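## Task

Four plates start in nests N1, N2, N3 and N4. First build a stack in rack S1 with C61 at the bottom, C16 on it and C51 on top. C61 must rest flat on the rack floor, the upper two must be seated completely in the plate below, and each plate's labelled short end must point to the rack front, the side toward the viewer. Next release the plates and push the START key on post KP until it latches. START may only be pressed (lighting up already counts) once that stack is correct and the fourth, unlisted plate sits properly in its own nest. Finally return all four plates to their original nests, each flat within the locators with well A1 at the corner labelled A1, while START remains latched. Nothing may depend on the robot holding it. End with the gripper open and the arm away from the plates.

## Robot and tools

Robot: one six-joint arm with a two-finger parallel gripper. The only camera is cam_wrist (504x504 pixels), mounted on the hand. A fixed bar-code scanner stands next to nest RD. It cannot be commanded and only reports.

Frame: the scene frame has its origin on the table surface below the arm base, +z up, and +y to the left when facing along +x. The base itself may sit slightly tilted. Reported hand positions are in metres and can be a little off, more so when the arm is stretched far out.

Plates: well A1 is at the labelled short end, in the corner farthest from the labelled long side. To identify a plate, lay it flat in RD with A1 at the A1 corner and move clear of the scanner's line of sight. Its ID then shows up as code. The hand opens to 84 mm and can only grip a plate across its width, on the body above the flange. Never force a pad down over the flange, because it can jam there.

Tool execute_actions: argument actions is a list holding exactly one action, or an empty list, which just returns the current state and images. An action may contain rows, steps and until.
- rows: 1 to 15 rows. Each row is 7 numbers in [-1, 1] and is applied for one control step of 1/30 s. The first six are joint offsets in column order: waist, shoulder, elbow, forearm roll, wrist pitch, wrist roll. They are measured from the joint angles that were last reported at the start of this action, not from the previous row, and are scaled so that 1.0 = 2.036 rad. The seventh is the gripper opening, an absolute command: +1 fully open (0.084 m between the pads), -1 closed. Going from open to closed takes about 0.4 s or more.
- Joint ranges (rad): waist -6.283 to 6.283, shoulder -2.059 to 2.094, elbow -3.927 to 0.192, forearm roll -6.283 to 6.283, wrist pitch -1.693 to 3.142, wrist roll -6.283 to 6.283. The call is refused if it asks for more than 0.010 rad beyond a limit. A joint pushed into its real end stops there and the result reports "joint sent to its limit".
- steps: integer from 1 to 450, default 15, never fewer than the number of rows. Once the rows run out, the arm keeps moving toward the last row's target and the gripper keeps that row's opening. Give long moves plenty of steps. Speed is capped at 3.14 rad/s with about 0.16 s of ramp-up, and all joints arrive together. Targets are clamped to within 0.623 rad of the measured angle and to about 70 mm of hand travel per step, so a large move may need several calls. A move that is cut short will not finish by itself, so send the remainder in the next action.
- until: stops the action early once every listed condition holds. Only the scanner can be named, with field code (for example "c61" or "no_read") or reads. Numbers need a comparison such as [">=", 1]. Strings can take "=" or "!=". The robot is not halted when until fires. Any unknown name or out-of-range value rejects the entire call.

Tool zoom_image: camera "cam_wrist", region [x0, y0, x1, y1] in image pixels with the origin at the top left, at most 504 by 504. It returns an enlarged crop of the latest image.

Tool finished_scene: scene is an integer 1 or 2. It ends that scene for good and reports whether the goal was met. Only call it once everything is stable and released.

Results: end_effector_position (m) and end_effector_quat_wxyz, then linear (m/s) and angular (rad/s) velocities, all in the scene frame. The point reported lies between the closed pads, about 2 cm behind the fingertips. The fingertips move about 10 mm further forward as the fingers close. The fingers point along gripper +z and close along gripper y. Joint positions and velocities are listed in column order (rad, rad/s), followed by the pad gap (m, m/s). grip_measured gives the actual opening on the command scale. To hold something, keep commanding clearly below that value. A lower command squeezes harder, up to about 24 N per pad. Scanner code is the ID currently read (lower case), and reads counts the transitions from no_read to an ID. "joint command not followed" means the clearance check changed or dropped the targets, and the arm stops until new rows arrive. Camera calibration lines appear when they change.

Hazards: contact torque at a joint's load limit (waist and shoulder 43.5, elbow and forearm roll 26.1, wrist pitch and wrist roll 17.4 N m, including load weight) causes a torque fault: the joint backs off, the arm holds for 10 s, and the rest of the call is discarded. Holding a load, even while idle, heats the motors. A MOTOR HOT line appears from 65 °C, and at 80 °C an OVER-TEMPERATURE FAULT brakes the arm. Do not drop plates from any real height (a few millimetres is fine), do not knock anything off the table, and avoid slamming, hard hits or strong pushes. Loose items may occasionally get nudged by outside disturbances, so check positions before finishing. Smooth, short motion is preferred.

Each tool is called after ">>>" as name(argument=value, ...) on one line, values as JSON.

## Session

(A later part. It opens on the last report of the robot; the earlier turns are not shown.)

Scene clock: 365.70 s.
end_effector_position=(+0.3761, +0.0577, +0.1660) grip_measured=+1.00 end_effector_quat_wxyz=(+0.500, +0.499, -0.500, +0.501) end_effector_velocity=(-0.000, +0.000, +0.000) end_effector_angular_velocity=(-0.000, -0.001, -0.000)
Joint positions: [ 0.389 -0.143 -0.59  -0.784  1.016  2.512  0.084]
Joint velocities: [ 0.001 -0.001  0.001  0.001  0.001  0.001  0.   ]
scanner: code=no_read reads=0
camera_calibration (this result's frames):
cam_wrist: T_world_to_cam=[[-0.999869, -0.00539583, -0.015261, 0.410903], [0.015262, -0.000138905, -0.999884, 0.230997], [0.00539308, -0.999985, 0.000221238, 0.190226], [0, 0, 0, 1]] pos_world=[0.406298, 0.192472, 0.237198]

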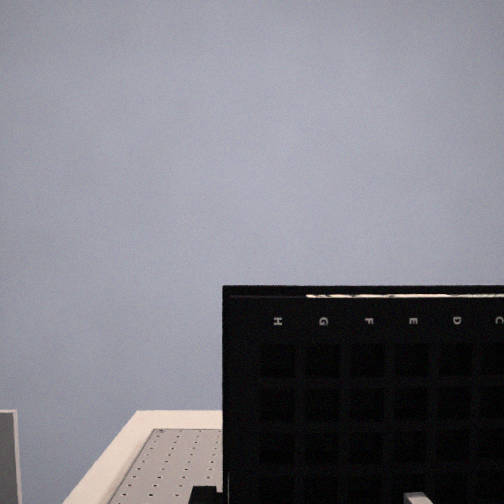

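Flattening. Continue.

>>> execute_actions(actions=[{"rows":[[0.0055,-0.0046,-0.0028,0.006,0.0078,-0.0035,0.3]],"steps":25}])

>>> execute_actions(actions=[{"rows":[[0.0055,-0.0046,-0.0028,0.006,0.0078,-0.0035,0.3]],"steps":25}])

Scene clock: 367.70 s.
end_effector_position=(+0.3719, +0.0591, +0.1666) grip_measured=+1.00 end_effector_quat_wxyz=(+0.505, +0.496, -0.500, +0.498) end_effector_velocity=(+0.000, +0.000, -0.000) end_effector_angular_velocity=(+0.002, -0.001, +0.001)
Joint positions: [ 0.396 -0.149 -0.588 -0.772  1.032  2.505  0.084]
Joint velocities: [-0.001 -0.001  0.     0.    -0.002 -0.001  0.   ]
scanner: code=no_read reads=0
camera_calibration (this result's frames):
cam_wrist: T_world_to_cam=[[-0.999928, 0.00558027, -0.0106294, 0.405308], [0.0106027, -0.00480255, -0.999932, 0.233719], [-0.00563094, -0.999973, 0.00474304, 0.194995], [0, 0, 0, 1]] pos_world=[0.403899, 0.19385, 0.237087]

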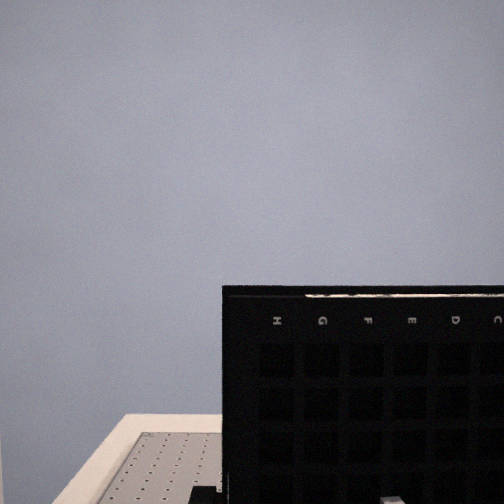

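Scene clock: 368.53 s.
end_effector_position=(+0.3662, +0.0593, +0.1672) grip_measured=+1.00 end_effector_quat_wxyz=(+0.512, +0.493, -0.501, +0.495) end_effector_velocity=(-0.000, +0.000, -0.000) end_effector_angular_velocity=(+0.000, -0.001, -0.000)
Joint positions: [ 0.403 -0.155 -0.582 -0.76   1.048  2.498  0.084]
Joint velocities: [ 0.    -0.    -0.     0.001  0.     0.    -0.   ]
scanner: code=no_read reads=0
camera_calibration (this result's frames):
cam_wrist: T_world_to_cam=[[-0.999804, 0.0193581, -0.00417794, 0.397719], [0.00397783, -0.010364, -0.999938, 0.237101], [-0.0194003, -0.999759, 0.010285, 0.199312], [0, 0, 0, 1]] pos_world=[0.400564, 0.194023, 0.236698]

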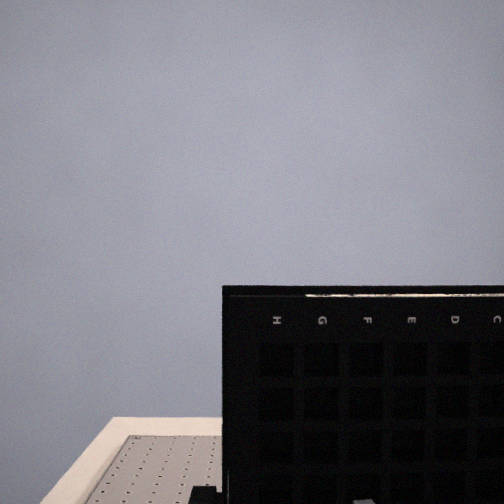

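>>> execute_actions(actions=[{"rows":[[0.0041,-0.0033,-0.0095,0,0,0,0.7]],"steps":30}])

Scene clock: 370.67 s.
end_effector_position=(+0.3665, +0.0596, +0.1670) grip_measured=+1.00 end_effector_quat_wxyz=(+0.511, +0.493, -0.501, +0.495) end_effector_velocity=(+0.000, +0.000, -0.000) end_effector_angular_velocity=(+0.001, -0.001, +0.002)
Joint positions: [ 0.404 -0.154 -0.583 -0.76   1.048  2.498  0.084]
Joint velocities: [-0.    -0.001 -0.    -0.    -0.001  0.     0.   ]
scanner: code=no_read reads=0
camera_calibration (this result's frames):
cam_wrist: T_world_to_cam=[[-0.999819, 0.0185668, -0.0040499, 0.398047], [0.00386291, -0.010096, -0.999942, 0.236973], [-0.0186066, -0.999777, 0.0100225, 0.199398], [0, 0, 0, 1]] pos_world=[0.40077, 0.194356, 0.236573]

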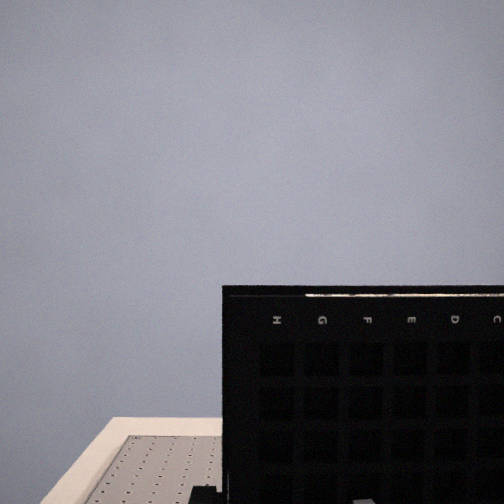

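>>> execute_actions(actions=[{"rows":[[0.0036,-0.0038,-0.009,0.014,0.016,0,0.7]],"steps":20}])

Scene clock: 374.13 s.
end_effector_position=(+0.3587, +0.0601, +0.1692) grip_measured=+1.00 end_effector_quat_wxyz=(+0.519, +0.480, -0.509, +0.492) end_effector_velocity=(+0.001, +0.000, +0.000) end_effector_angular_velocity=(+0.000, -0.001, +0.001)
Joint positions: [ 0.41  -0.157 -0.585 -0.731  1.081  2.498  0.084]
Joint velocities: [ 0.     0.    -0.002 -0.     0.     0.    -0.   ]
scanner: code=no_read reads=0
camera_calibration (this result's frames):
cam_wrist: T_world_to_cam=[[-0.998571, 0.0508814, -0.0163476, 0.389856], [0.0153767, -0.0194165, -0.999693, 0.235578], [-0.0511832, -0.998516, 0.0186063, 0.209849], [0, 0, 0, 1]] pos_world=[0.396417, 0.194275, 0.237975]

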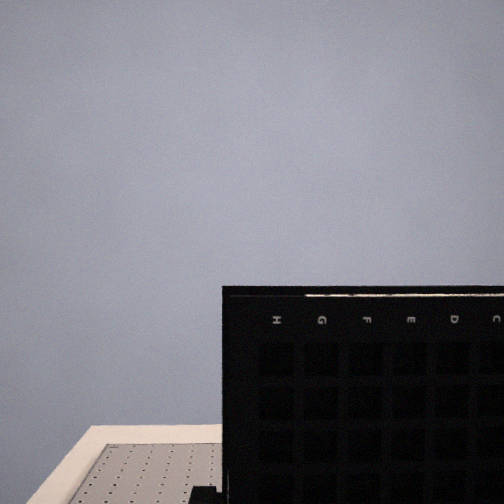

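>>> execute_actions(actions=[{"rows":[[0.0007,-0.0023,-0.008,-0.0403,-0.0142,0,0.7]],"steps":25}])

Scene clock: 376.03 s.
end_effector_position=(+0.3697, +0.0590, +0.1721) grip_measured=+1.00 end_effector_quat_wxyz=(+0.520, +0.503, -0.475, +0.502) end_effector_velocity=(+0.000, +0.000, -0.000) end_effector_angular_velocity=(+0.001, -0.001, +0.000)
Joint positions: [ 0.411 -0.16  -0.572 -0.813  1.053  2.497  0.084]
Joint velocities: [ 0.     0.    -0.001  0.001  0.     0.    -0.   ]
scanner: code=no_read reads=0
camera_calibration (this result's frames):
cam_wrist: T_world_to_cam=[[-0.999331, -0.0154686, 0.0331546, 0.396661], [-0.0324768, -0.0421827, -0.998582, 0.257054], [0.0168452, -0.99899, 0.0416521, 0.180147], [0, 0, 0, 1]] pos_world=[0.40171, 0.196944, 0.236034]

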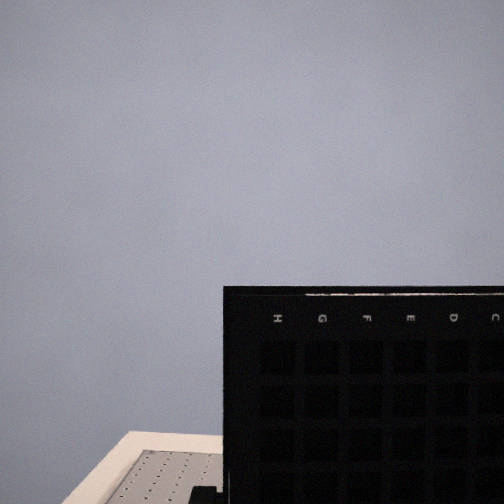

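>>> execute_actions(actions=[{"rows":[[0,-0.001,-0.0144,0.0275,-0.032,0,0.7]],"steps":25}])

Scene clock: 377.47 s.
end_effector_position=(+0.3683, +0.0598, +0.1604) grip_measured=+1.00 end_effector_quat_wxyz=(+0.500, +0.504, -0.504, +0.491) end_effector_velocity=(-0.000, -0.000, +0.000) end_effector_angular_velocity=(-0.001, -0.001, -0.002)
Joint positions: [ 0.4   -0.159 -0.573 -0.758  1.01   2.497  0.084]
Joint velocities: [-0.     0.    -0.     0.001  0.001  0.     0.   ]
scanner: code=no_read reads=0
camera_calibration (this result's frames):
cam_wrist: T_world_to_cam=[[-0.999982, 0.00374547, -0.00471733, 0.400833], [0.00478868, 0.0192737, -0.999803, 0.228222], [-0.00365381, -0.999807, -0.0192913, 0.198873], [0, 0, 0, 1]] pos_world=[0.40046, 0.192935, 0.233905]

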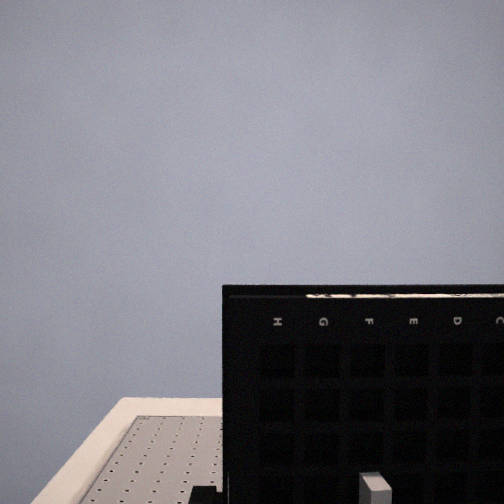

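>>> execute_actions(actions=[{"rows":[[0.004,-0.001,-0.011,-0.005,0.01,0,1]],"steps":25}])

Scene clock: 379.43 s.
end_effector_position=(+0.3668, +0.0593, +0.1627) grip_measured=+1.00 end_effector_quat_wxyz=(+0.509, +0.501, -0.496, +0.493) end_effector_velocity=(-0.000, -0.000, +0.000) end_effector_angular_velocity=(-0.001, +0.001, -0.001)
Joint positions: [ 0.408 -0.154 -0.575 -0.768  1.03   2.498  0.084]
Joint velocities: [0.    0.    0.    0.    0.001 0.    0.   ]
scanner: code=no_read reads=0
camera_calibration (this result's frames):
cam_wrist: T_world_to_cam=[[-0.999947, 0.00575954, 0.00850486, 0.3971], [-0.00851612, -0.00193413, -0.999962, 0.236719], [-0.00574287, -0.999982, 0.00198308, 0.195745], [0, 0, 0, 1]] pos_world=[0.400219, 0.193912, 0.232945]

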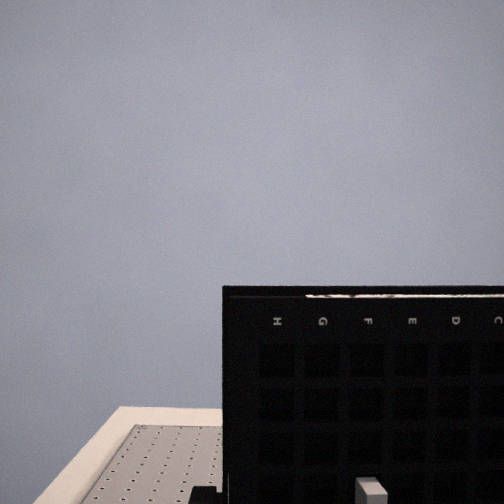

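>>> execute_actions(actions=[{"rows":[[-0.0055,0.0046,0.0028,0.036,0.041,-0.015,0.5]],"steps":30}])

>>> execute_actions(actions=[{"rows":[[0.0138,-0.0115,-0.007,0.015,0.0195,-0.009,0.5]],"steps":35}])

Scene clock: 382.60 s.
end_effector_position=(+0.3389, +0.0485, +0.1734) grip_measured=+1.00 end_effector_quat_wxyz=(+0.545, +0.461, -0.517, +0.472) end_effector_velocity=(-0.001, -0.001, +0.001) end_effector_angular_velocity=(-0.003, +0.001, -0.003)
Joint positions: [ 0.397 -0.144 -0.57  -0.694  1.114  2.467  0.084]
Joint velocities: [-0.     0.001  0.001 -0.     0.002  0.     0.   ]
scanner: code=no_read reads=0
camera_calibration (this result's frames):
cam_wrist: T_world_to_cam=[[-0.992258, 0.124187, 0.00141132, 0.361973], [-0.00605817, -0.0370485, -0.999295, 0.247861], [-0.124047, -0.991567, 0.037514, 0.218272], [0, 0, 0, 1]] pos_world=[0.387749, 0.180662, 0.238987]

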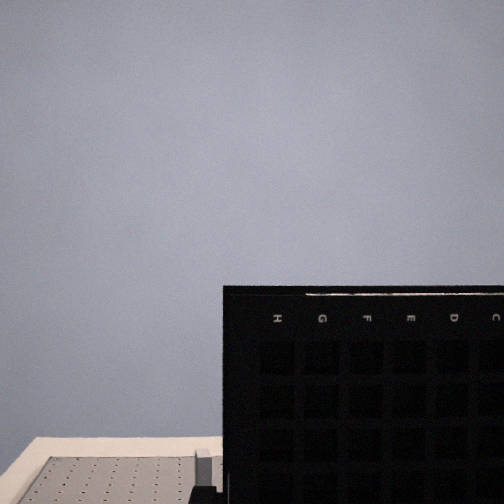

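Scene clock: 383.77 s.
end_effector_position=(+0.3381, +0.0621, +0.1732) grip_measured=+1.00 end_effector_quat_wxyz=(+0.547, +0.462, -0.518, +0.468) end_effector_velocity=(-0.000, +0.000, +0.000) end_effector_angular_velocity=(-0.001, -0.000, -0.000)
Joint positions: [ 0.425 -0.167 -0.583 -0.664  1.153  2.449  0.084]
Joint velocities: [ 0.    -0.    -0.     0.     0.002  0.     0.   ]
scanner: code=no_read reads=0
camera_calibration (this result's frames):
cam_wrist: T_world_to_cam=[[-0.99174, 0.12805, 0.00742555, 0.358028], [-0.0116986, -0.032651, -0.999398, 0.249853], [-0.12773, -0.99123, 0.0338793, 0.233515], [0, 0, 0, 1]] pos_world=[0.38782, 0.193779, 0.239133]

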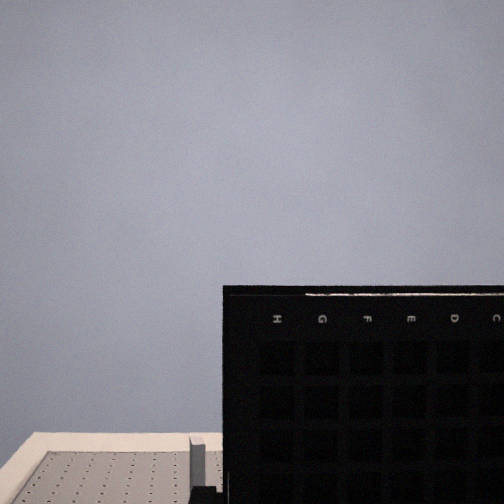

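>>> execute_actions(actions=[{"rows":[[0.011,-0.0092,-0.0056,0.012,0.0156,-0.007,0.5]],"steps":35}])

Scene clock: 385.83 s.
end_effector_position=(+0.3386, +0.0738, +0.1736) grip_measured=+0.99 end_effector_quat_wxyz=(+0.547, +0.465, -0.516, +0.467) end_effector_velocity=(-0.000, -0.000, +0.000) end_effector_angular_velocity=(-0.001, +0.000, -0.001)
Joint positions: [ 0.448 -0.187 -0.596 -0.646  1.185  2.434  0.084]
Joint velocities: [ 0.     0.001 -0.    -0.     0.001  0.     0.   ]
scanner: code=no_read reads=0
camera_calibration (this result's frames):
cam_wrist: T_world_to_cam=[[-0.992009, 0.125319, 0.0145752, 0.356095], [-0.0184167, -0.0295505, -0.999394, 0.252621], [-0.124813, -0.991676, 0.0316223, 0.244574], [0, 0, 0, 1]] pos_world=[0.388428, 0.205378, 0.239544]

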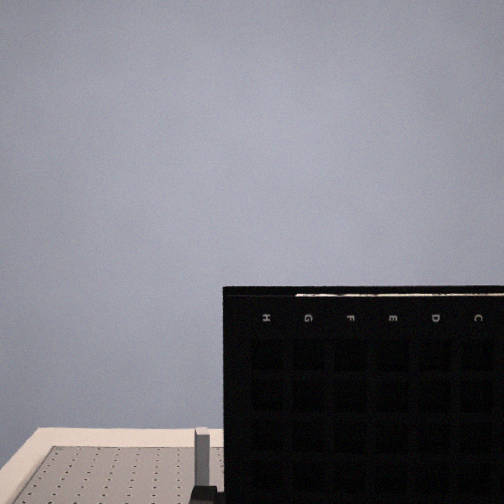

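>>> execute_actions(actions=[{"rows":[[-0.022,0.0184,0.0112,-0.024,-0.031,0.014,0.3]],"steps":30}])

>>> execute_actions(actions=[{"rows":[[-0.018,0.012,-0.0025,-0.097,-0.117,0.051,0.3]],"steps":40}])

Scene clock: 388.70 s.
end_effector_position=(+0.3401, +0.0515, +0.1741) grip_measured=+0.98 end_effector_quat_wxyz=(+0.546, +0.462, -0.515, +0.473) end_effector_velocity=(+0.001, +0.000, -0.000) end_effector_angular_velocity=(+0.002, -0.001, +0.001)
Joint positions: [ 0.403 -0.149 -0.573 -0.695  1.122  2.463  0.083]
Joint velocities: [-0.     0.    -0.001  0.    -0.002 -0.    -0.   ]
scanner: code=no_read reads=0
camera_calibration (this result's frames):
cam_wrist: T_world_to_cam=[[-0.992781, 0.119832, 0.00520547, 0.362606], [-0.00995376, -0.0390603, -0.999187, 0.250152], [-0.119531, -0.992026, 0.0399711, 0.219376], [0, 0, 0, 1]] pos_world=[0.388701, 0.183946, 0.239293]

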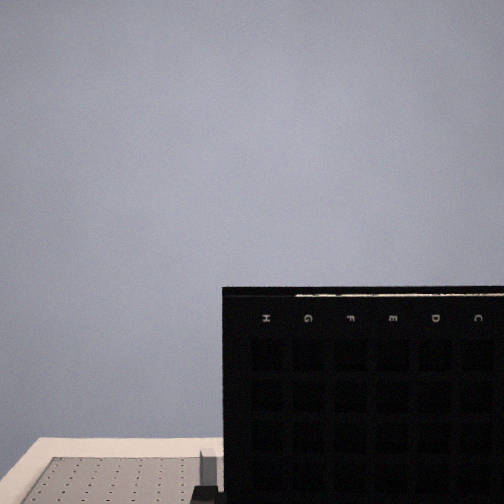

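Scene clock: 390.03 s.
end_effector_position=(+0.4000, +0.0559, +0.1521) grip_measured=+0.98 end_effector_quat_wxyz=(+0.462, +0.539, -0.480, +0.515) end_effector_velocity=(-0.000, -0.000, -0.001) end_effector_angular_velocity=(+0.002, +0.000, +0.000)
Joint positions: [ 0.366 -0.125 -0.578 -0.892  0.884  2.567  0.083]
Joint velocities: [-0.    -0.     0.001  0.    -0.002  0.    -0.   ]
scanner: code=no_read reads=0
camera_calibration (this result's frames):
cam_wrist: T_world_to_cam=[[-0.99307, -0.117124, -0.00970922, 0.437231], [0.00431229, 0.0462446, -0.998921, 0.218334], [0.117446, -0.99204, -0.045419, 0.150032], [0, 0, 0, 1]] pos_world=[0.415639, 0.189951, 0.229158]

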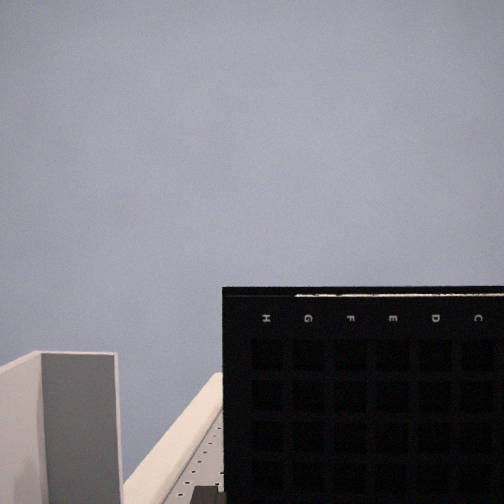

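>>> execute_actions(actions=[{"rows":[[0.011,-0.0092,-0.0056,0.012,0.0156,-0.007,0.4]],"steps":35}])

>>> execute_actions(actions=[{"rows":[[0.004,-0.0033,-0.002,0.0043,0.0056,-0.0025,0.4]],"steps":25}])

Scene clock: 392.37 s.
end_effector_position=(+0.3996, +0.0657, +0.1534) grip_measured=+0.96 end_effector_quat_wxyz=(+0.463, +0.538, -0.480, +0.516) end_effector_velocity=(+0.000, +0.000, -0.000) end_effector_angular_velocity=(+0.001, +0.000, +0.002)
Joint positions: [ 0.388 -0.143 -0.586 -0.868  0.916  2.553  0.083]
Joint velocities: [ 0.    -0.001  0.001 -0.    -0.001  0.    -0.   ]
scanner: code=no_read reads=0
camera_calibration (this result's frames):
cam_wrist: T_world_to_cam=[[-0.993259, -0.115573, -0.00887609, 0.437819], [0.00403102, 0.0420885, -0.999106, 0.219609], [0.115843, -0.992407, -0.041339, 0.159858], [0, 0, 0, 1]] pos_world=[0.415464, 0.200001, 0.229907]

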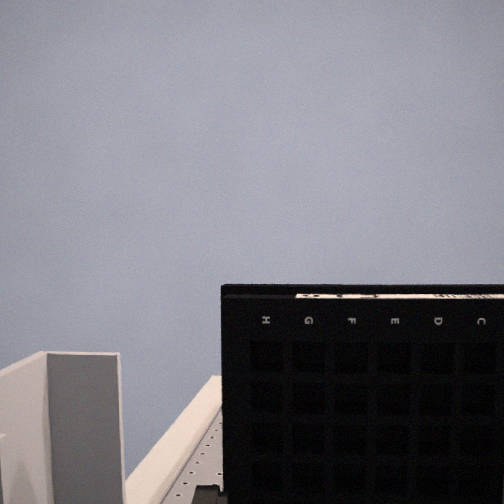

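Scene clock: 393.20 s.
end_effector_position=(+0.4003, +0.0701, +0.1536) grip_measured=+0.91 end_effector_quat_wxyz=(+0.463, +0.538, -0.479, +0.516) end_effector_velocity=(-0.000, -0.000, +0.000) end_effector_angular_velocity=(-0.001, -0.000, -0.001)
Joint positions: [ 0.397 -0.15  -0.591 -0.859  0.927  2.548  0.081]
Joint velocities: [-0.     0.     0.     0.     0.001  0.     0.   ]
scanner: code=no_read reads=0
camera_calibration (this result's frames):
cam_wrist: T_world_to_cam=[[-0.993078, -0.117065, -0.00962192, 0.439181], [0.00467832, 0.0424311, -0.999088, 0.219386], [0.117367, -0.992217, -0.0415897, 0.163591], [0, 0, 0, 1]] pos_world=[0.415914, 0.204422, 0.230216]

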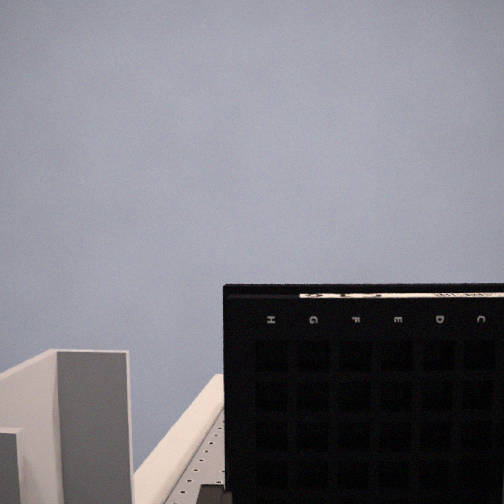

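>>> execute_actions(actions=[{"rows":[[-0.026,0.0216,0.0113,0.0128,0.0123,-0.0034,0.3]],"steps":30}])

>>> execute_actions(actions=[{"rows":[[-0.114,-0.128,0.04,0.0015,0.0015,-0.146,0.3]],"steps":40}])

>>> execute_actions(actions=[{"rows":[[-0.384,0.132,-0.239,0,0,0,0.3]],"steps":60}])

>>> execute_actions(actions=[{"rows":[[0,0,0,0.8,0.329,-0.112,0.3]],"steps":75}])

>>> execute_actions(actions=[{"rows":[[-0.03,0.4,-0.18,-0.04,-0.125,0.1,0.3]],"steps":55}])

>>> execute_actions(actions=[{"rows":[[0.1498,0.0688,0.084,0.165,-0.1459,-0.082,0.3]],"steps":45}])

Scene clock: 399.10 s.
end_effector_position=(+0.3749, +0.0360, +0.1646) grip_measured=+0.92 end_effector_quat_wxyz=(+0.499, +0.499, -0.501, +0.502) end_effector_velocity=(-0.000, -0.000, +0.000) end_effector_angular_velocity=(-0.000, +0.000, -0.001)
Joint positions: [ 0.344 -0.106 -0.568 -0.833  0.952  2.541  0.081]
Joint velocities: [-0.  0. -0.  0.  0. -0. -0.]
scanner: code=no_read reads=0
camera_calibration (this result's frames):
cam_wrist: T_world_to_cam=[[-0.999825, -0.00663128, -0.0174681, 0.409916], [0.0174539, 0.00218799, -0.999845, 0.228738], [0.00666847, -0.999976, -0.00207187, 0.168485], [0, 0, 0, 1]] pos_world=[0.404729, 0.170699, 0.236212]

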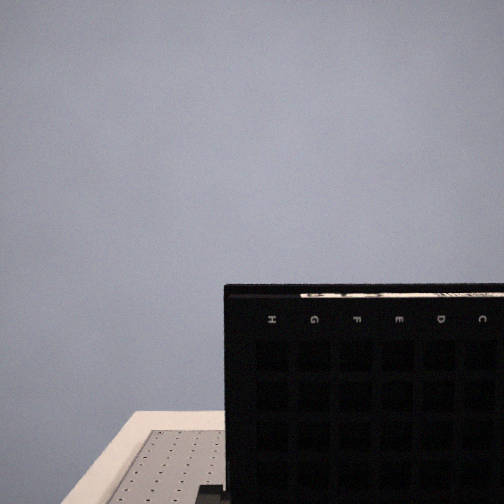

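Scene clock: 400.43 s.
end_effector_position=(+0.3722, +0.0359, +0.2682) grip_measured=+0.92 end_effector_quat_wxyz=(+0.500, +0.499, -0.500, +0.501) end_effector_velocity=(-0.000, -0.000, -0.000) end_effector_angular_velocity=(-0.000, +0.001, -0.001)
Joint positions: [ 0.112 -0.367 -0.487 -0.83   0.955  2.243  0.081]
Joint velocities: [ 0.    -0.     0.001 -0.     0.    -0.    -0.   ]
scanner: code=no_read reads=0
camera_calibration (this result's frames):
cam_wrist: T_world_to_cam=[[-0.999874, -0.00533979, -0.0149165, 0.408381], [0.0149105, 0.0011513, -0.999888, 0.333294], [0.00535637, -0.999985, -0.00107154, 0.168782], [0, 0, 0, 1]] pos_world=[0.402456, 0.170576, 0.33953]

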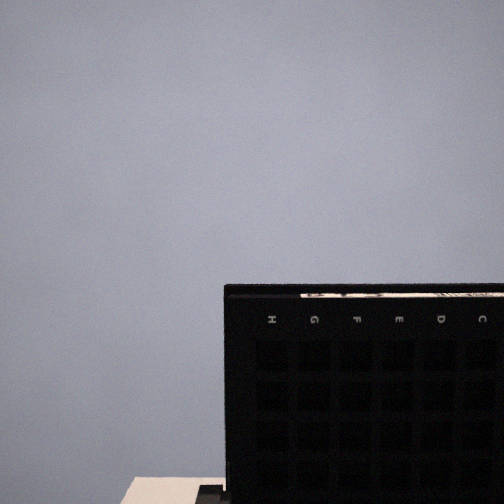

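Scene clock: 402.43 s.
end_effector_position=(+0.3397, -0.0687, +0.5861) grip_measured=+0.92 end_effector_quat_wxyz=(-0.393, -0.166, +0.661, -0.617) end_effector_velocity=(+0.000, +0.000, +0.000) end_effector_angular_velocity=(-0.001, +0.000, +0.001)
Joint positions: [-0.67  -0.098 -0.973 -0.83   0.955  2.243  0.081]
Joint velocities: [ 0.     0.    -0.001 -0.    -0.    -0.    -0.   ]
scanner: code=no_read reads=0
camera_calibration (this result's frames):
cam_wrist: T_world_to_cam=[[-0.698238, 0.173959, -0.694407, 0.688173], [0.645625, -0.266009, -0.715826, 0.252673], [-0.309243, -0.948144, 0.0734253, 0.131501], [0, 0, 0, 1]] pos_world=[0.358043, 0.0721808, 0.649087]

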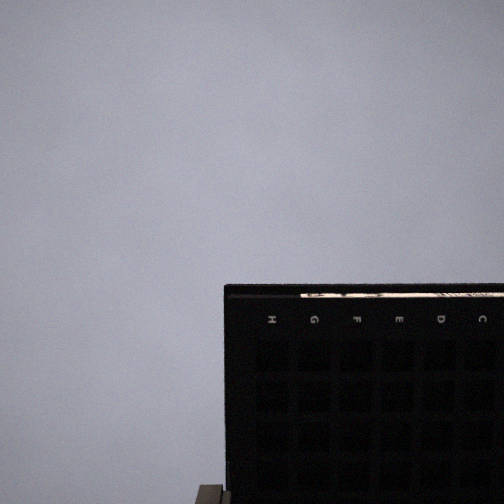

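Scene clock: 404.93 s.
end_effector_position=(+0.4105, +0.1276, +0.3152) grip_measured=+0.92 end_effector_quat_wxyz=(+0.035, -0.098, +0.994, -0.012) end_effector_velocity=(+0.000, -0.000, +0.000) end_effector_angular_velocity=(-0.002, -0.001, -0.000)
Joint positions: [-0.67  -0.098 -0.973  0.799  1.624  2.015  0.081]
Joint velocities: [ 0.     0.    -0.    -0.    -0.002  0.    -0.   ]
scanner: code=no_read reads=0
camera_calibration (this result's frames):
cam_wrist: T_world_to_cam=[[-0.181137, 0.982816, -0.035533, -0.00786195], [0.980498, 0.183275, 0.0709542, -0.377485], [0.0762472, -0.0219876, -0.996846, 0.420384], [0, 0, 0, 1]] pos_world=[0.336646, 0.0861537, 0.445563]

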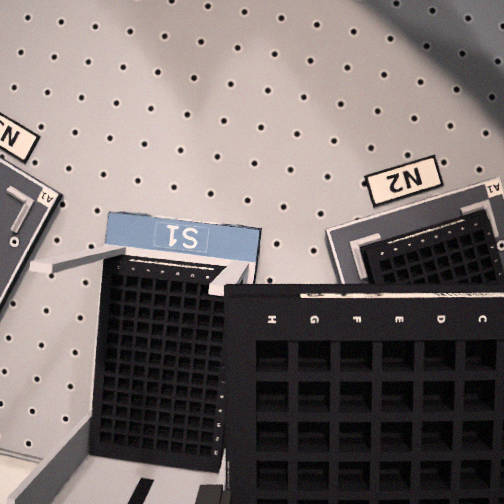

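Scene clock: 406.77 s.
end_effector_position=(+0.4074, -0.1487, +0.2434) grip_measured=+0.92 end_effector_quat_wxyz=(-0.001, +0.171, +0.985, -0.005) end_effector_velocity=(+0.000, +0.000, +0.000) end_effector_angular_velocity=(+0.001, +0.000, -0.000)
Joint positions: [-0.731  0.716 -1.339  0.717  1.37   2.219  0.081]
Joint velocities: [-0.    -0.    -0.001  0.     0.001  0.    -0.   ]
scanner: code=no_read reads=0
camera_calibration (this result's frames):
cam_wrist: T_world_to_cam=[[0.349143, 0.936945, -0.0152501, 0.0328126], [0.937067, -0.349135, 0.00326741, -0.363702], [-0.00226297, -0.0154312, -0.999878, 0.376628], [0, 0, 0, 1]] pos_world=[0.330209, -0.151913, 0.378271]

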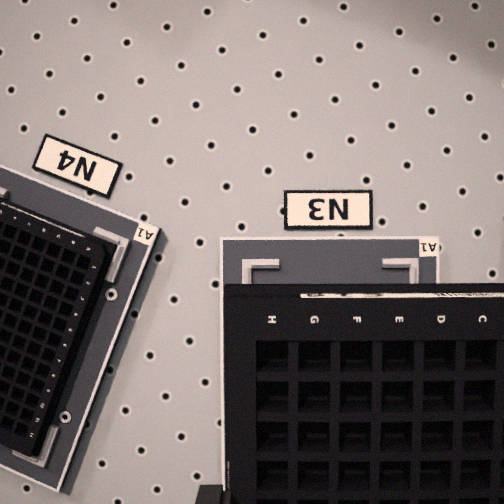

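Scene clock: 408.27 s.
end_effector_position=(+0.4094, -0.1471, +0.0600) grip_measured=+0.92 end_effector_quat_wxyz=(+0.000, +0.168, +0.986, -0.002) end_effector_velocity=(+0.001, +0.000, +0.001) end_effector_angular_velocity=(-0.001, -0.001, +0.001)
Joint positions: [-0.426  0.856 -1.168  1.053  1.073  2.052  0.081]
Joint velocities: [-0.    -0.    -0.002  0.     0.    -0.    -0.   ]
scanner: code=no_read reads=0
camera_calibration (this result's frames):
cam_wrist: T_world_to_cam=[[0.344177, 0.938864, -0.00879321, 0.0297127], [0.938905, -0.344154, 0.00397254, -0.36449], [0.000703454, -0.00962324, -0.999953, 0.192965], [0, 0, 0, 1]] pos_world=[0.331859, -0.15148, 0.194666]

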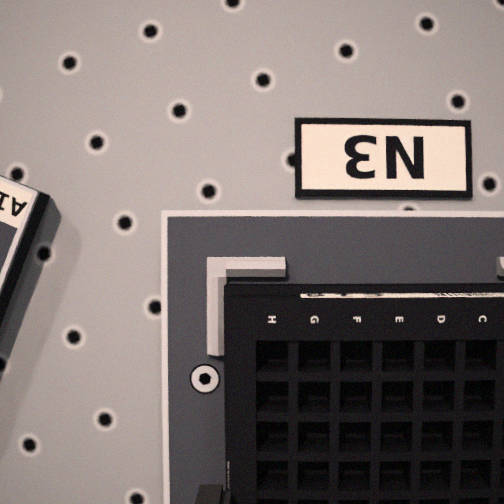

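Lower to z≈.048, open.

>>> execute_actions(actions=[{"rows":[[0.011,0.008,-0.0004,0.0145,-0.0064,-0.006,0.3]],"steps":25}])

>>> execute_actions(actions=[{"rows":[[0,0,0,0,0,0,1]],"steps":12}])

>>> execute_actions(actions=[{"rows":[[0.0018,0.0013,0,0.0022,-0.001,-0.0009,1],[0.0018,0.0013,0,0.0022,-0.001,-0.0009,1],[0.0018,0.0013,0,0.0022,-0.001,-0.0009,1],[0.0018,0.0013,0,0.0022,-0.001,-0.0009,1],[0.0018,0.0013,0,0.0022,-0.001,-0.0009,1],[0.0018,0.0013,0,0.0022,-0.001,-0.0009,1],[0.0018,0.0013,0,0.0022,-0.001,-0.0009,1],[0.0018,0.0013,0,0.0022,-0.001,-0.0009,1],[0.0018,0.0013,0,0.0022,-0.001,-0.0009,1]],"steps":12}])

Scene clock: 413.83 s.
end_effector_position=(+0.4093, -0.1469, +0.0478) grip_measured=+0.92 end_effector_quat_wxyz=(+0.001, +0.169, +0.986, -0.001) end_effector_velocity=(+0.000, -0.000, +0.000) end_effector_angular_velocity=(-0.001, -0.001, +0.000)
Joint positions: [-0.404  0.873 -1.169  1.082  1.06   2.04   0.081]
Joint velocities: [ 0.    -0.    -0.001  0.    -0.001  0.     0.   ]
scanner: code=no_read reads=0
camera_calibration (this result's frames):
cam_wrist: T_world_to_cam=[[0.345582, 0.938361, -0.00715406, 0.0287872], [0.938386, -0.345555, 0.00480931, -0.364337], [0.00204075, -0.00837529, -0.999963, 0.180353], [0, 0, 0, 1]] pos_world=[0.331572, -0.151401, 0.182305]

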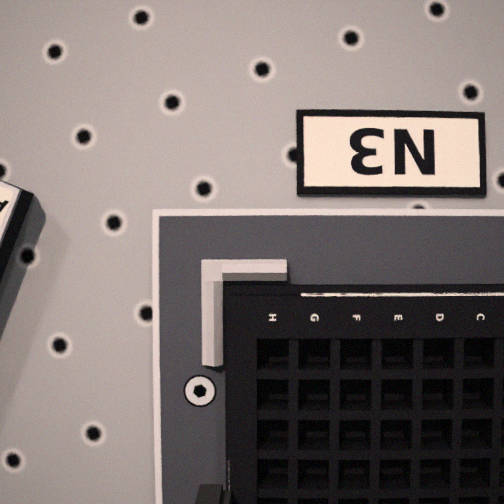

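Scene clock: 414.23 s.
end_effector_position=(+0.4096, -0.1470, +0.0479) grip_measured=+1.00 end_effector_quat_wxyz=(+0.001, +0.169, +0.986, -0.001) end_effector_velocity=(-0.003, -0.000, -0.001) end_effector_angular_velocity=(+0.002, +0.005, -0.004)
Joint positions: [-0.404  0.873 -1.169  1.083  1.06   2.04   0.084]
Joint velocities: [-0.     0.001  0.005 -0.002 -0.001  0.001  0.   ]
scanner: code=no_read reads=0
camera_calibration (this result's frames):
cam_wrist: T_world_to_cam=[[0.345162, 0.938514, -0.00736468, 0.0289178], [0.93854, -0.345129, 0.00538071, -0.36468], [0.00250811, -0.00876926, -0.999958, 0.180239], [0, 0, 0, 1]] pos_world=[0.331833, -0.151421, 0.182407]

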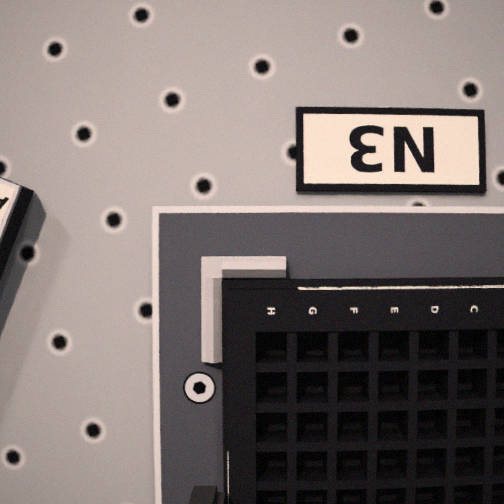

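Scene clock: 414.63 s.
end_effector_position=(+0.4096, -0.1470, +0.0460) grip_measured=+1.00 end_effector_quat_wxyz=(+0.001, +0.169, +0.986, -0.001) end_effector_velocity=(-0.001, +0.000, -0.000) end_effector_angular_velocity=(+0.000, +0.001, -0.001)
Joint positions: [-0.4    0.875 -1.169  1.087  1.058  2.038  0.084]
Joint velocities: [ 0.     0.     0.001  0.    -0.    -0.    -0.   ]
scanner: code=no_read reads=0
camera_calibration (this result's frames):
cam_wrist: T_world_to_cam=[[0.345305, 0.938462, -0.0073062, 0.0288217], [0.938487, -0.345272, 0.00539334, -0.36463], [0.00253882, -0.00871912, -0.999959, 0.178304], [0, 0, 0, 1]] pos_world=[0.331795, -0.15139, 0.180474]

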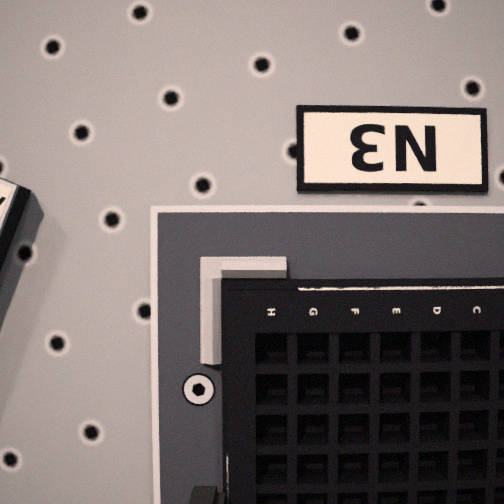

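>>> execute_actions(actions=[{"rows":[[-0.0128,-0.0093,0.0005,-0.0157,0.0079,0.0069,1]],"steps":12}])

>>> execute_actions(actions=[{"rows":[[-0.1498,-0.0688,-0.084,-0.165,0.1459,0.082,1]],"steps":30}])

>>> execute_actions(actions=[{"rows":[[0.0953,-0.2315,0.1462,0.0565,0.0196,-0.1002,1]],"steps":35}])

>>> execute_actions(actions=[{"rows":[[0.0717,0.0133,0.055,0.0594,-0.08,-0.025,1]],"steps":22}])

>>> execute_actions(actions=[{"rows":[[0.0624,0.03,0.0192,0.06,-0.0555,-0.0236,1]],"steps":25}])

Scene clock: 418.23 s.
end_effector_position=(+0.4091, -0.1467, +0.0595) grip_measured=+1.00 end_effector_quat_wxyz=(+0.001, +0.169, +0.986, -0.001) end_effector_velocity=(+0.003, +0.000, +0.001) end_effector_angular_velocity=(-0.002, -0.003, +0.004)
Joint positions: [-0.426  0.857 -1.168  1.055  1.074  2.052  0.084]
Joint velocities: [-0.    -0.001 -0.005 -0.     0.001  0.    -0.   ]
scanner: code=no_read reads=0
camera_calibration (this result's frames):
cam_wrist: T_world_to_cam=[[0.34598, 0.938219, -0.00659605, 0.0284805], [0.938241, -0.34596, 0.00392482, -0.364062], [0.00140037, -0.00754659, -0.999971, 0.192416], [0, 0, 0, 1]] pos_world=[0.331454, -0.15122, 0.194027]

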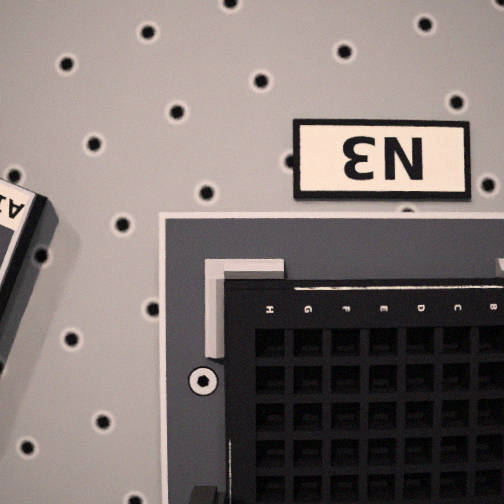

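Scene clock: 419.23 s.
end_effector_position=(+0.4073, -0.1482, +0.2425) grip_measured=+1.00 end_effector_quat_wxyz=(-0.001, +0.172, +0.985, -0.003) end_effector_velocity=(+0.000, +0.000, +0.001) end_effector_angular_velocity=(-0.001, -0.002, +0.000)
Joint positions: [-0.731  0.717 -1.338  0.719  1.371  2.219  0.084]
Joint velocities: [-0.002 -0.002 -0.    -0.     0.001 -0.     0.   ]
scanner: code=no_read reads=0
camera_calibration (this result's frames):
cam_wrist: T_world_to_cam=[[0.350325, 0.936549, -0.0121777, 0.031097], [0.936627, -0.350319, 0.00273699, -0.363324], [-0.00170277, -0.0123648, -0.999922, 0.375956], [0, 0, 0, 1]] pos_world=[0.330045, -0.151754, 0.3773]

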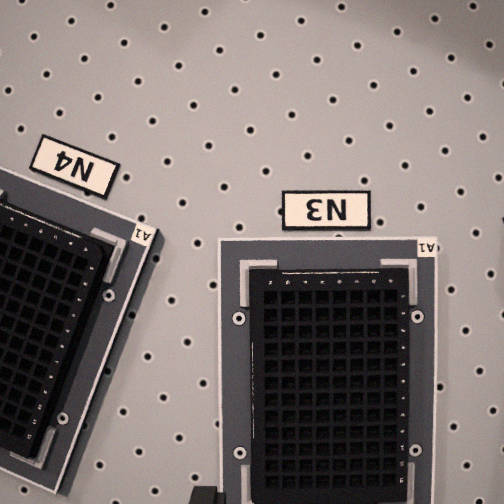

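Scene clock: 420.40 s.
end_effector_position=(+0.4425, +0.0319, +0.2293) grip_measured=+1.00 end_effector_quat_wxyz=(+0.000, -0.036, +0.999, +0.000) end_effector_velocity=(-0.000, +0.000, -0.000) end_effector_angular_velocity=(+0.000, +0.001, +0.000)
Joint positions: [-0.537  0.246 -1.041  0.834  1.411  2.015  0.084]
Joint velocities: [ 0.    -0.001  0.001 -0.     0.     0.     0.   ]
scanner: code=no_read reads=0
camera_calibration (this result's frames):
cam_wrist: T_world_to_cam=[[-0.0596035, 0.998209, -0.00514545, 0.0277444], [0.998215, 0.0596211, 0.00335237, -0.373593], [0.00365315, -0.00493645, -0.999981, 0.362462], [0, 0, 0, 1]] pos_world=[0.373256, -0.00363138, 0.363851]

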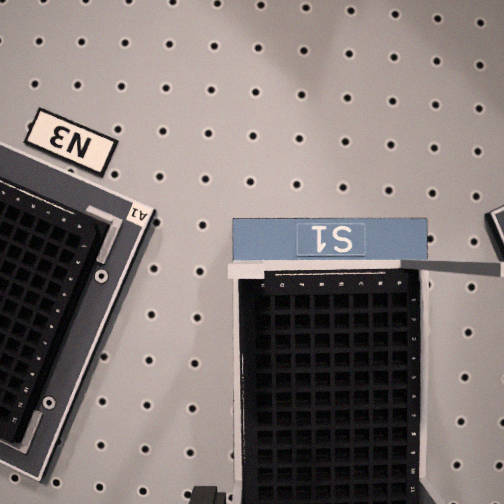

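Scene clock: 421.13 s.
end_effector_position=(+0.4417, +0.0317, +0.1530) grip_measured=+1.00 end_effector_quat_wxyz=(+0.000, -0.037, +0.999, -0.000) end_effector_velocity=(-0.000, +0.000, -0.001) end_effector_angular_velocity=(+0.001, +0.002, +0.000)
Joint positions: [-0.391  0.273 -0.929  0.955  1.248  1.964  0.084]
Joint velocities: [ 0.002  0.001  0.     0.     0.001 -0.     0.   ]
scanner: code=no_read reads=0
camera_calibration (this result's frames):
cam_wrist: T_world_to_cam=[[-0.0616827, 0.998078, -0.00592222, 0.0285095], [0.998088, 0.0617044, 0.00353929, -0.372552], [0.00389792, -0.00569259, -0.999976, 0.286082], [0, 0, 0, 1]] pos_world=[0.372483, -0.00383811, 0.287562]

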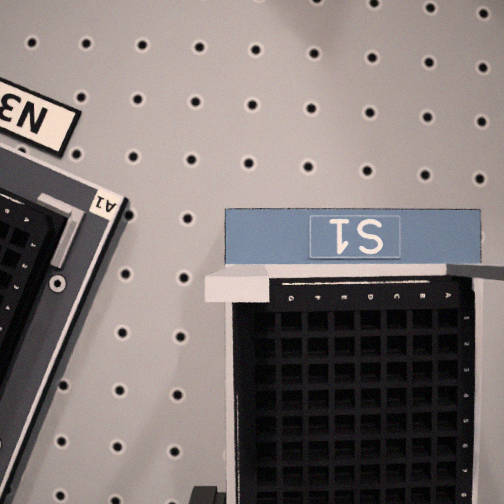

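Scene clock: 421.97 s.
end_effector_position=(+0.4421, +0.0313, +0.0920) grip_measured=+1.00 end_effector_quat_wxyz=(-0.000, -0.036, +0.999, +0.000) end_effector_velocity=(-0.000, +0.000, -0.000) end_effector_angular_velocity=(+0.001, +0.000, -0.000)
Joint positions: [-0.264  0.334 -0.89   1.077  1.135  1.916  0.084]
Joint velocities: [ 0.001  0.     0.     0.001  0.    -0.    -0.   ]
scanner: code=no_read reads=0
camera_calibration (this result's frames):
cam_wrist: T_world_to_cam=[[-0.0597508, 0.998199, -0.00525827, 0.0276673], [0.99821, 0.0597633, 0.00225892, -0.372645], [0.0025691, -0.00511388, -0.999984, 0.225599], [0, 0, 0, 1]] pos_world=[0.373052, -0.00419329, 0.226582]

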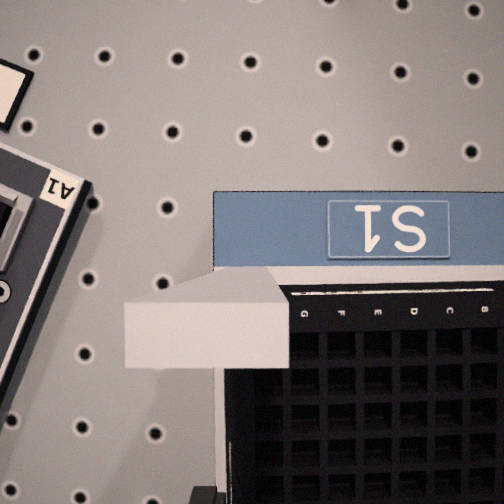

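>>> execute_actions(actions=[{"rows":[[0.0232,0.0136,0.0024,0.0248,-0.0175,-0.012,1]],"steps":25}])

>>> execute_actions(actions=[{"rows":[[0,0,0,0,0,0,0.3]],"steps":15}])

>>> execute_actions(actions=[{"rows":[[0,0,0,0,0,0,1]],"steps":10}])

>>> execute_actions(actions=[{"rows":[[-0.0232,-0.0136,-0.0024,-0.0248,0.0175,0.012,1]],"steps":18}])

Scene clock: 424.77 s.
end_effector_position=(+0.4424, +0.0317, +0.0700) grip_measured=+1.00 end_effector_quat_wxyz=(+0.000, -0.038, +0.999, +0.001) end_effector_velocity=(+0.000, +0.000, -0.000) end_effector_angular_velocity=(+0.001, +0.000, +0.000)
Joint positions: [-0.217  0.361 -0.885  1.128  1.1    1.892  0.084]
Joint velocities: [ 0.     0.    -0.     0.     0.001 -0.     0.   ]
scanner: code=no_read reads=0
camera_calibration (this result's frames):
cam_wrist: T_world_to_cam=[[-0.063537, 0.997971, -0.00422537, 0.0287696], [0.997974, 0.06355, 0.0030143, -0.373028], [0.0032767, -0.0040253, -0.999987, 0.203288], [0, 0, 0, 1]] pos_world=[0.373434, -0.00418704, 0.204531]

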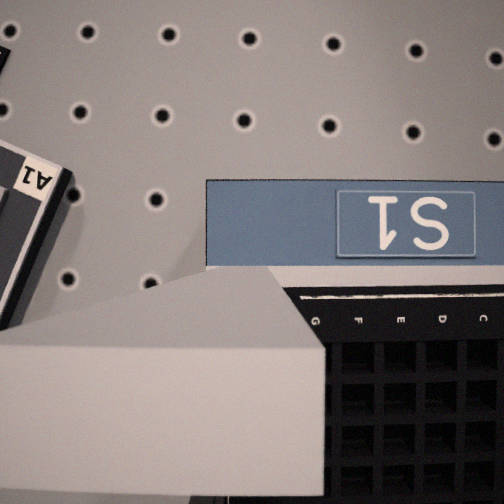

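Scene clock: 425.27 s.
end_effector_position=(+0.4425, +0.0317, +0.0701) grip_measured=+0.93 end_effector_quat_wxyz=(+0.000, -0.038, +0.999, +0.001) end_effector_velocity=(+0.000, +0.000, -0.000) end_effector_angular_velocity=(-0.000, -0.000, +0.000)
Joint positions: [-0.217  0.361 -0.885  1.128  1.1    1.892  0.082]
Joint velocities: [ 0. -0. -0.  0. -0.  0.  0.]
scanner: code=no_read reads=0
camera_calibration (this result's frames):
cam_wrist: T_world_to_cam=[[-0.063601, 0.997966, -0.00433884, 0.0288233], [0.997969, 0.0636154, 0.00327166, -0.373132], [0.00354102, -0.00412195, -0.999985, 0.203302], [0, 0, 0, 1]] pos_world=[0.373487, -0.00418974, 0.204645]

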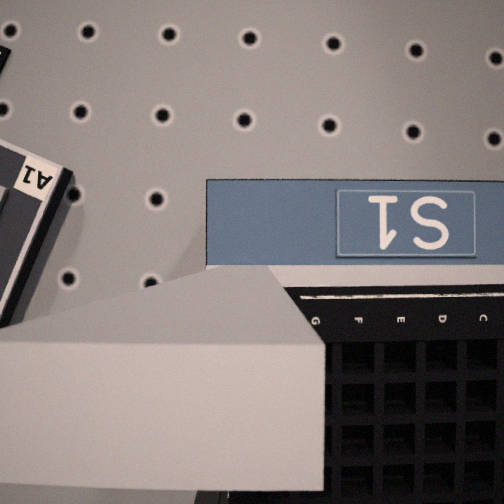

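Scene clock: 425.60 s.
end_effector_position=(+0.4425, +0.0317, +0.0700) grip_measured=+1.00 end_effector_quat_wxyz=(+0.000, -0.038, +0.999, +0.001) end_effector_velocity=(+0.000, +0.001, +0.001) end_effector_angular_velocity=(+0.002, -0.000, +0.001)
Joint positions: [-0.217  0.361 -0.885  1.128  1.1    1.892  0.084]
Joint velocities: [-0.002 -0.001 -0.001 -0.001  0.003  0.     0.   ]
scanner: code=no_read reads=0
camera_calibration (this result's frames):
cam_wrist: T_world_to_cam=[[-0.0635883, 0.997967, -0.00425433, 0.0287917], [0.997971, 0.0636015, 0.00302981, -0.373051], [0.00329424, -0.00405304, -0.999986, 0.203281], [0, 0, 0, 1]] pos_world=[0.373456, -0.00418259, 0.204531]

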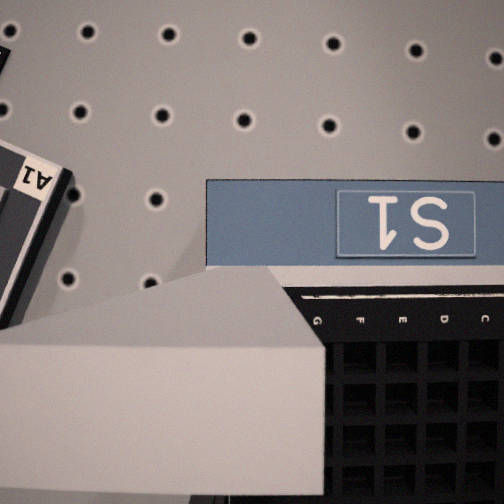

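Scene clock: 426.20 s.
end_effector_position=(+0.4421, +0.0313, +0.0919) grip_measured=+1.00 end_effector_quat_wxyz=(-0.000, -0.036, +0.999, +0.000) end_effector_velocity=(+0.000, -0.000, +0.001) end_effector_angular_velocity=(-0.000, -0.001, -0.000)
Joint positions: [-0.264  0.334 -0.89   1.077  1.135  1.916  0.084]
Joint velocities: [-0.001 -0.001 -0.    -0.001  0.     0.    -0.   ]
scanner: code=no_read reads=0
camera_calibration (this result's frames):
cam_wrist: T_world_to_cam=[[-0.0597873, 0.998198, -0.00520696, 0.0276559], [0.998208, 0.0597992, 0.0021506, -0.372628], [0.00245809, -0.00506905, -0.999984, 0.22557], [0, 0, 0, 1]] pos_world=[0.373059, -0.00417975, 0.226512]

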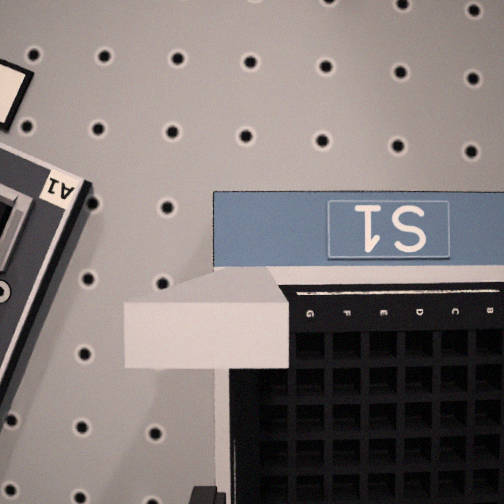

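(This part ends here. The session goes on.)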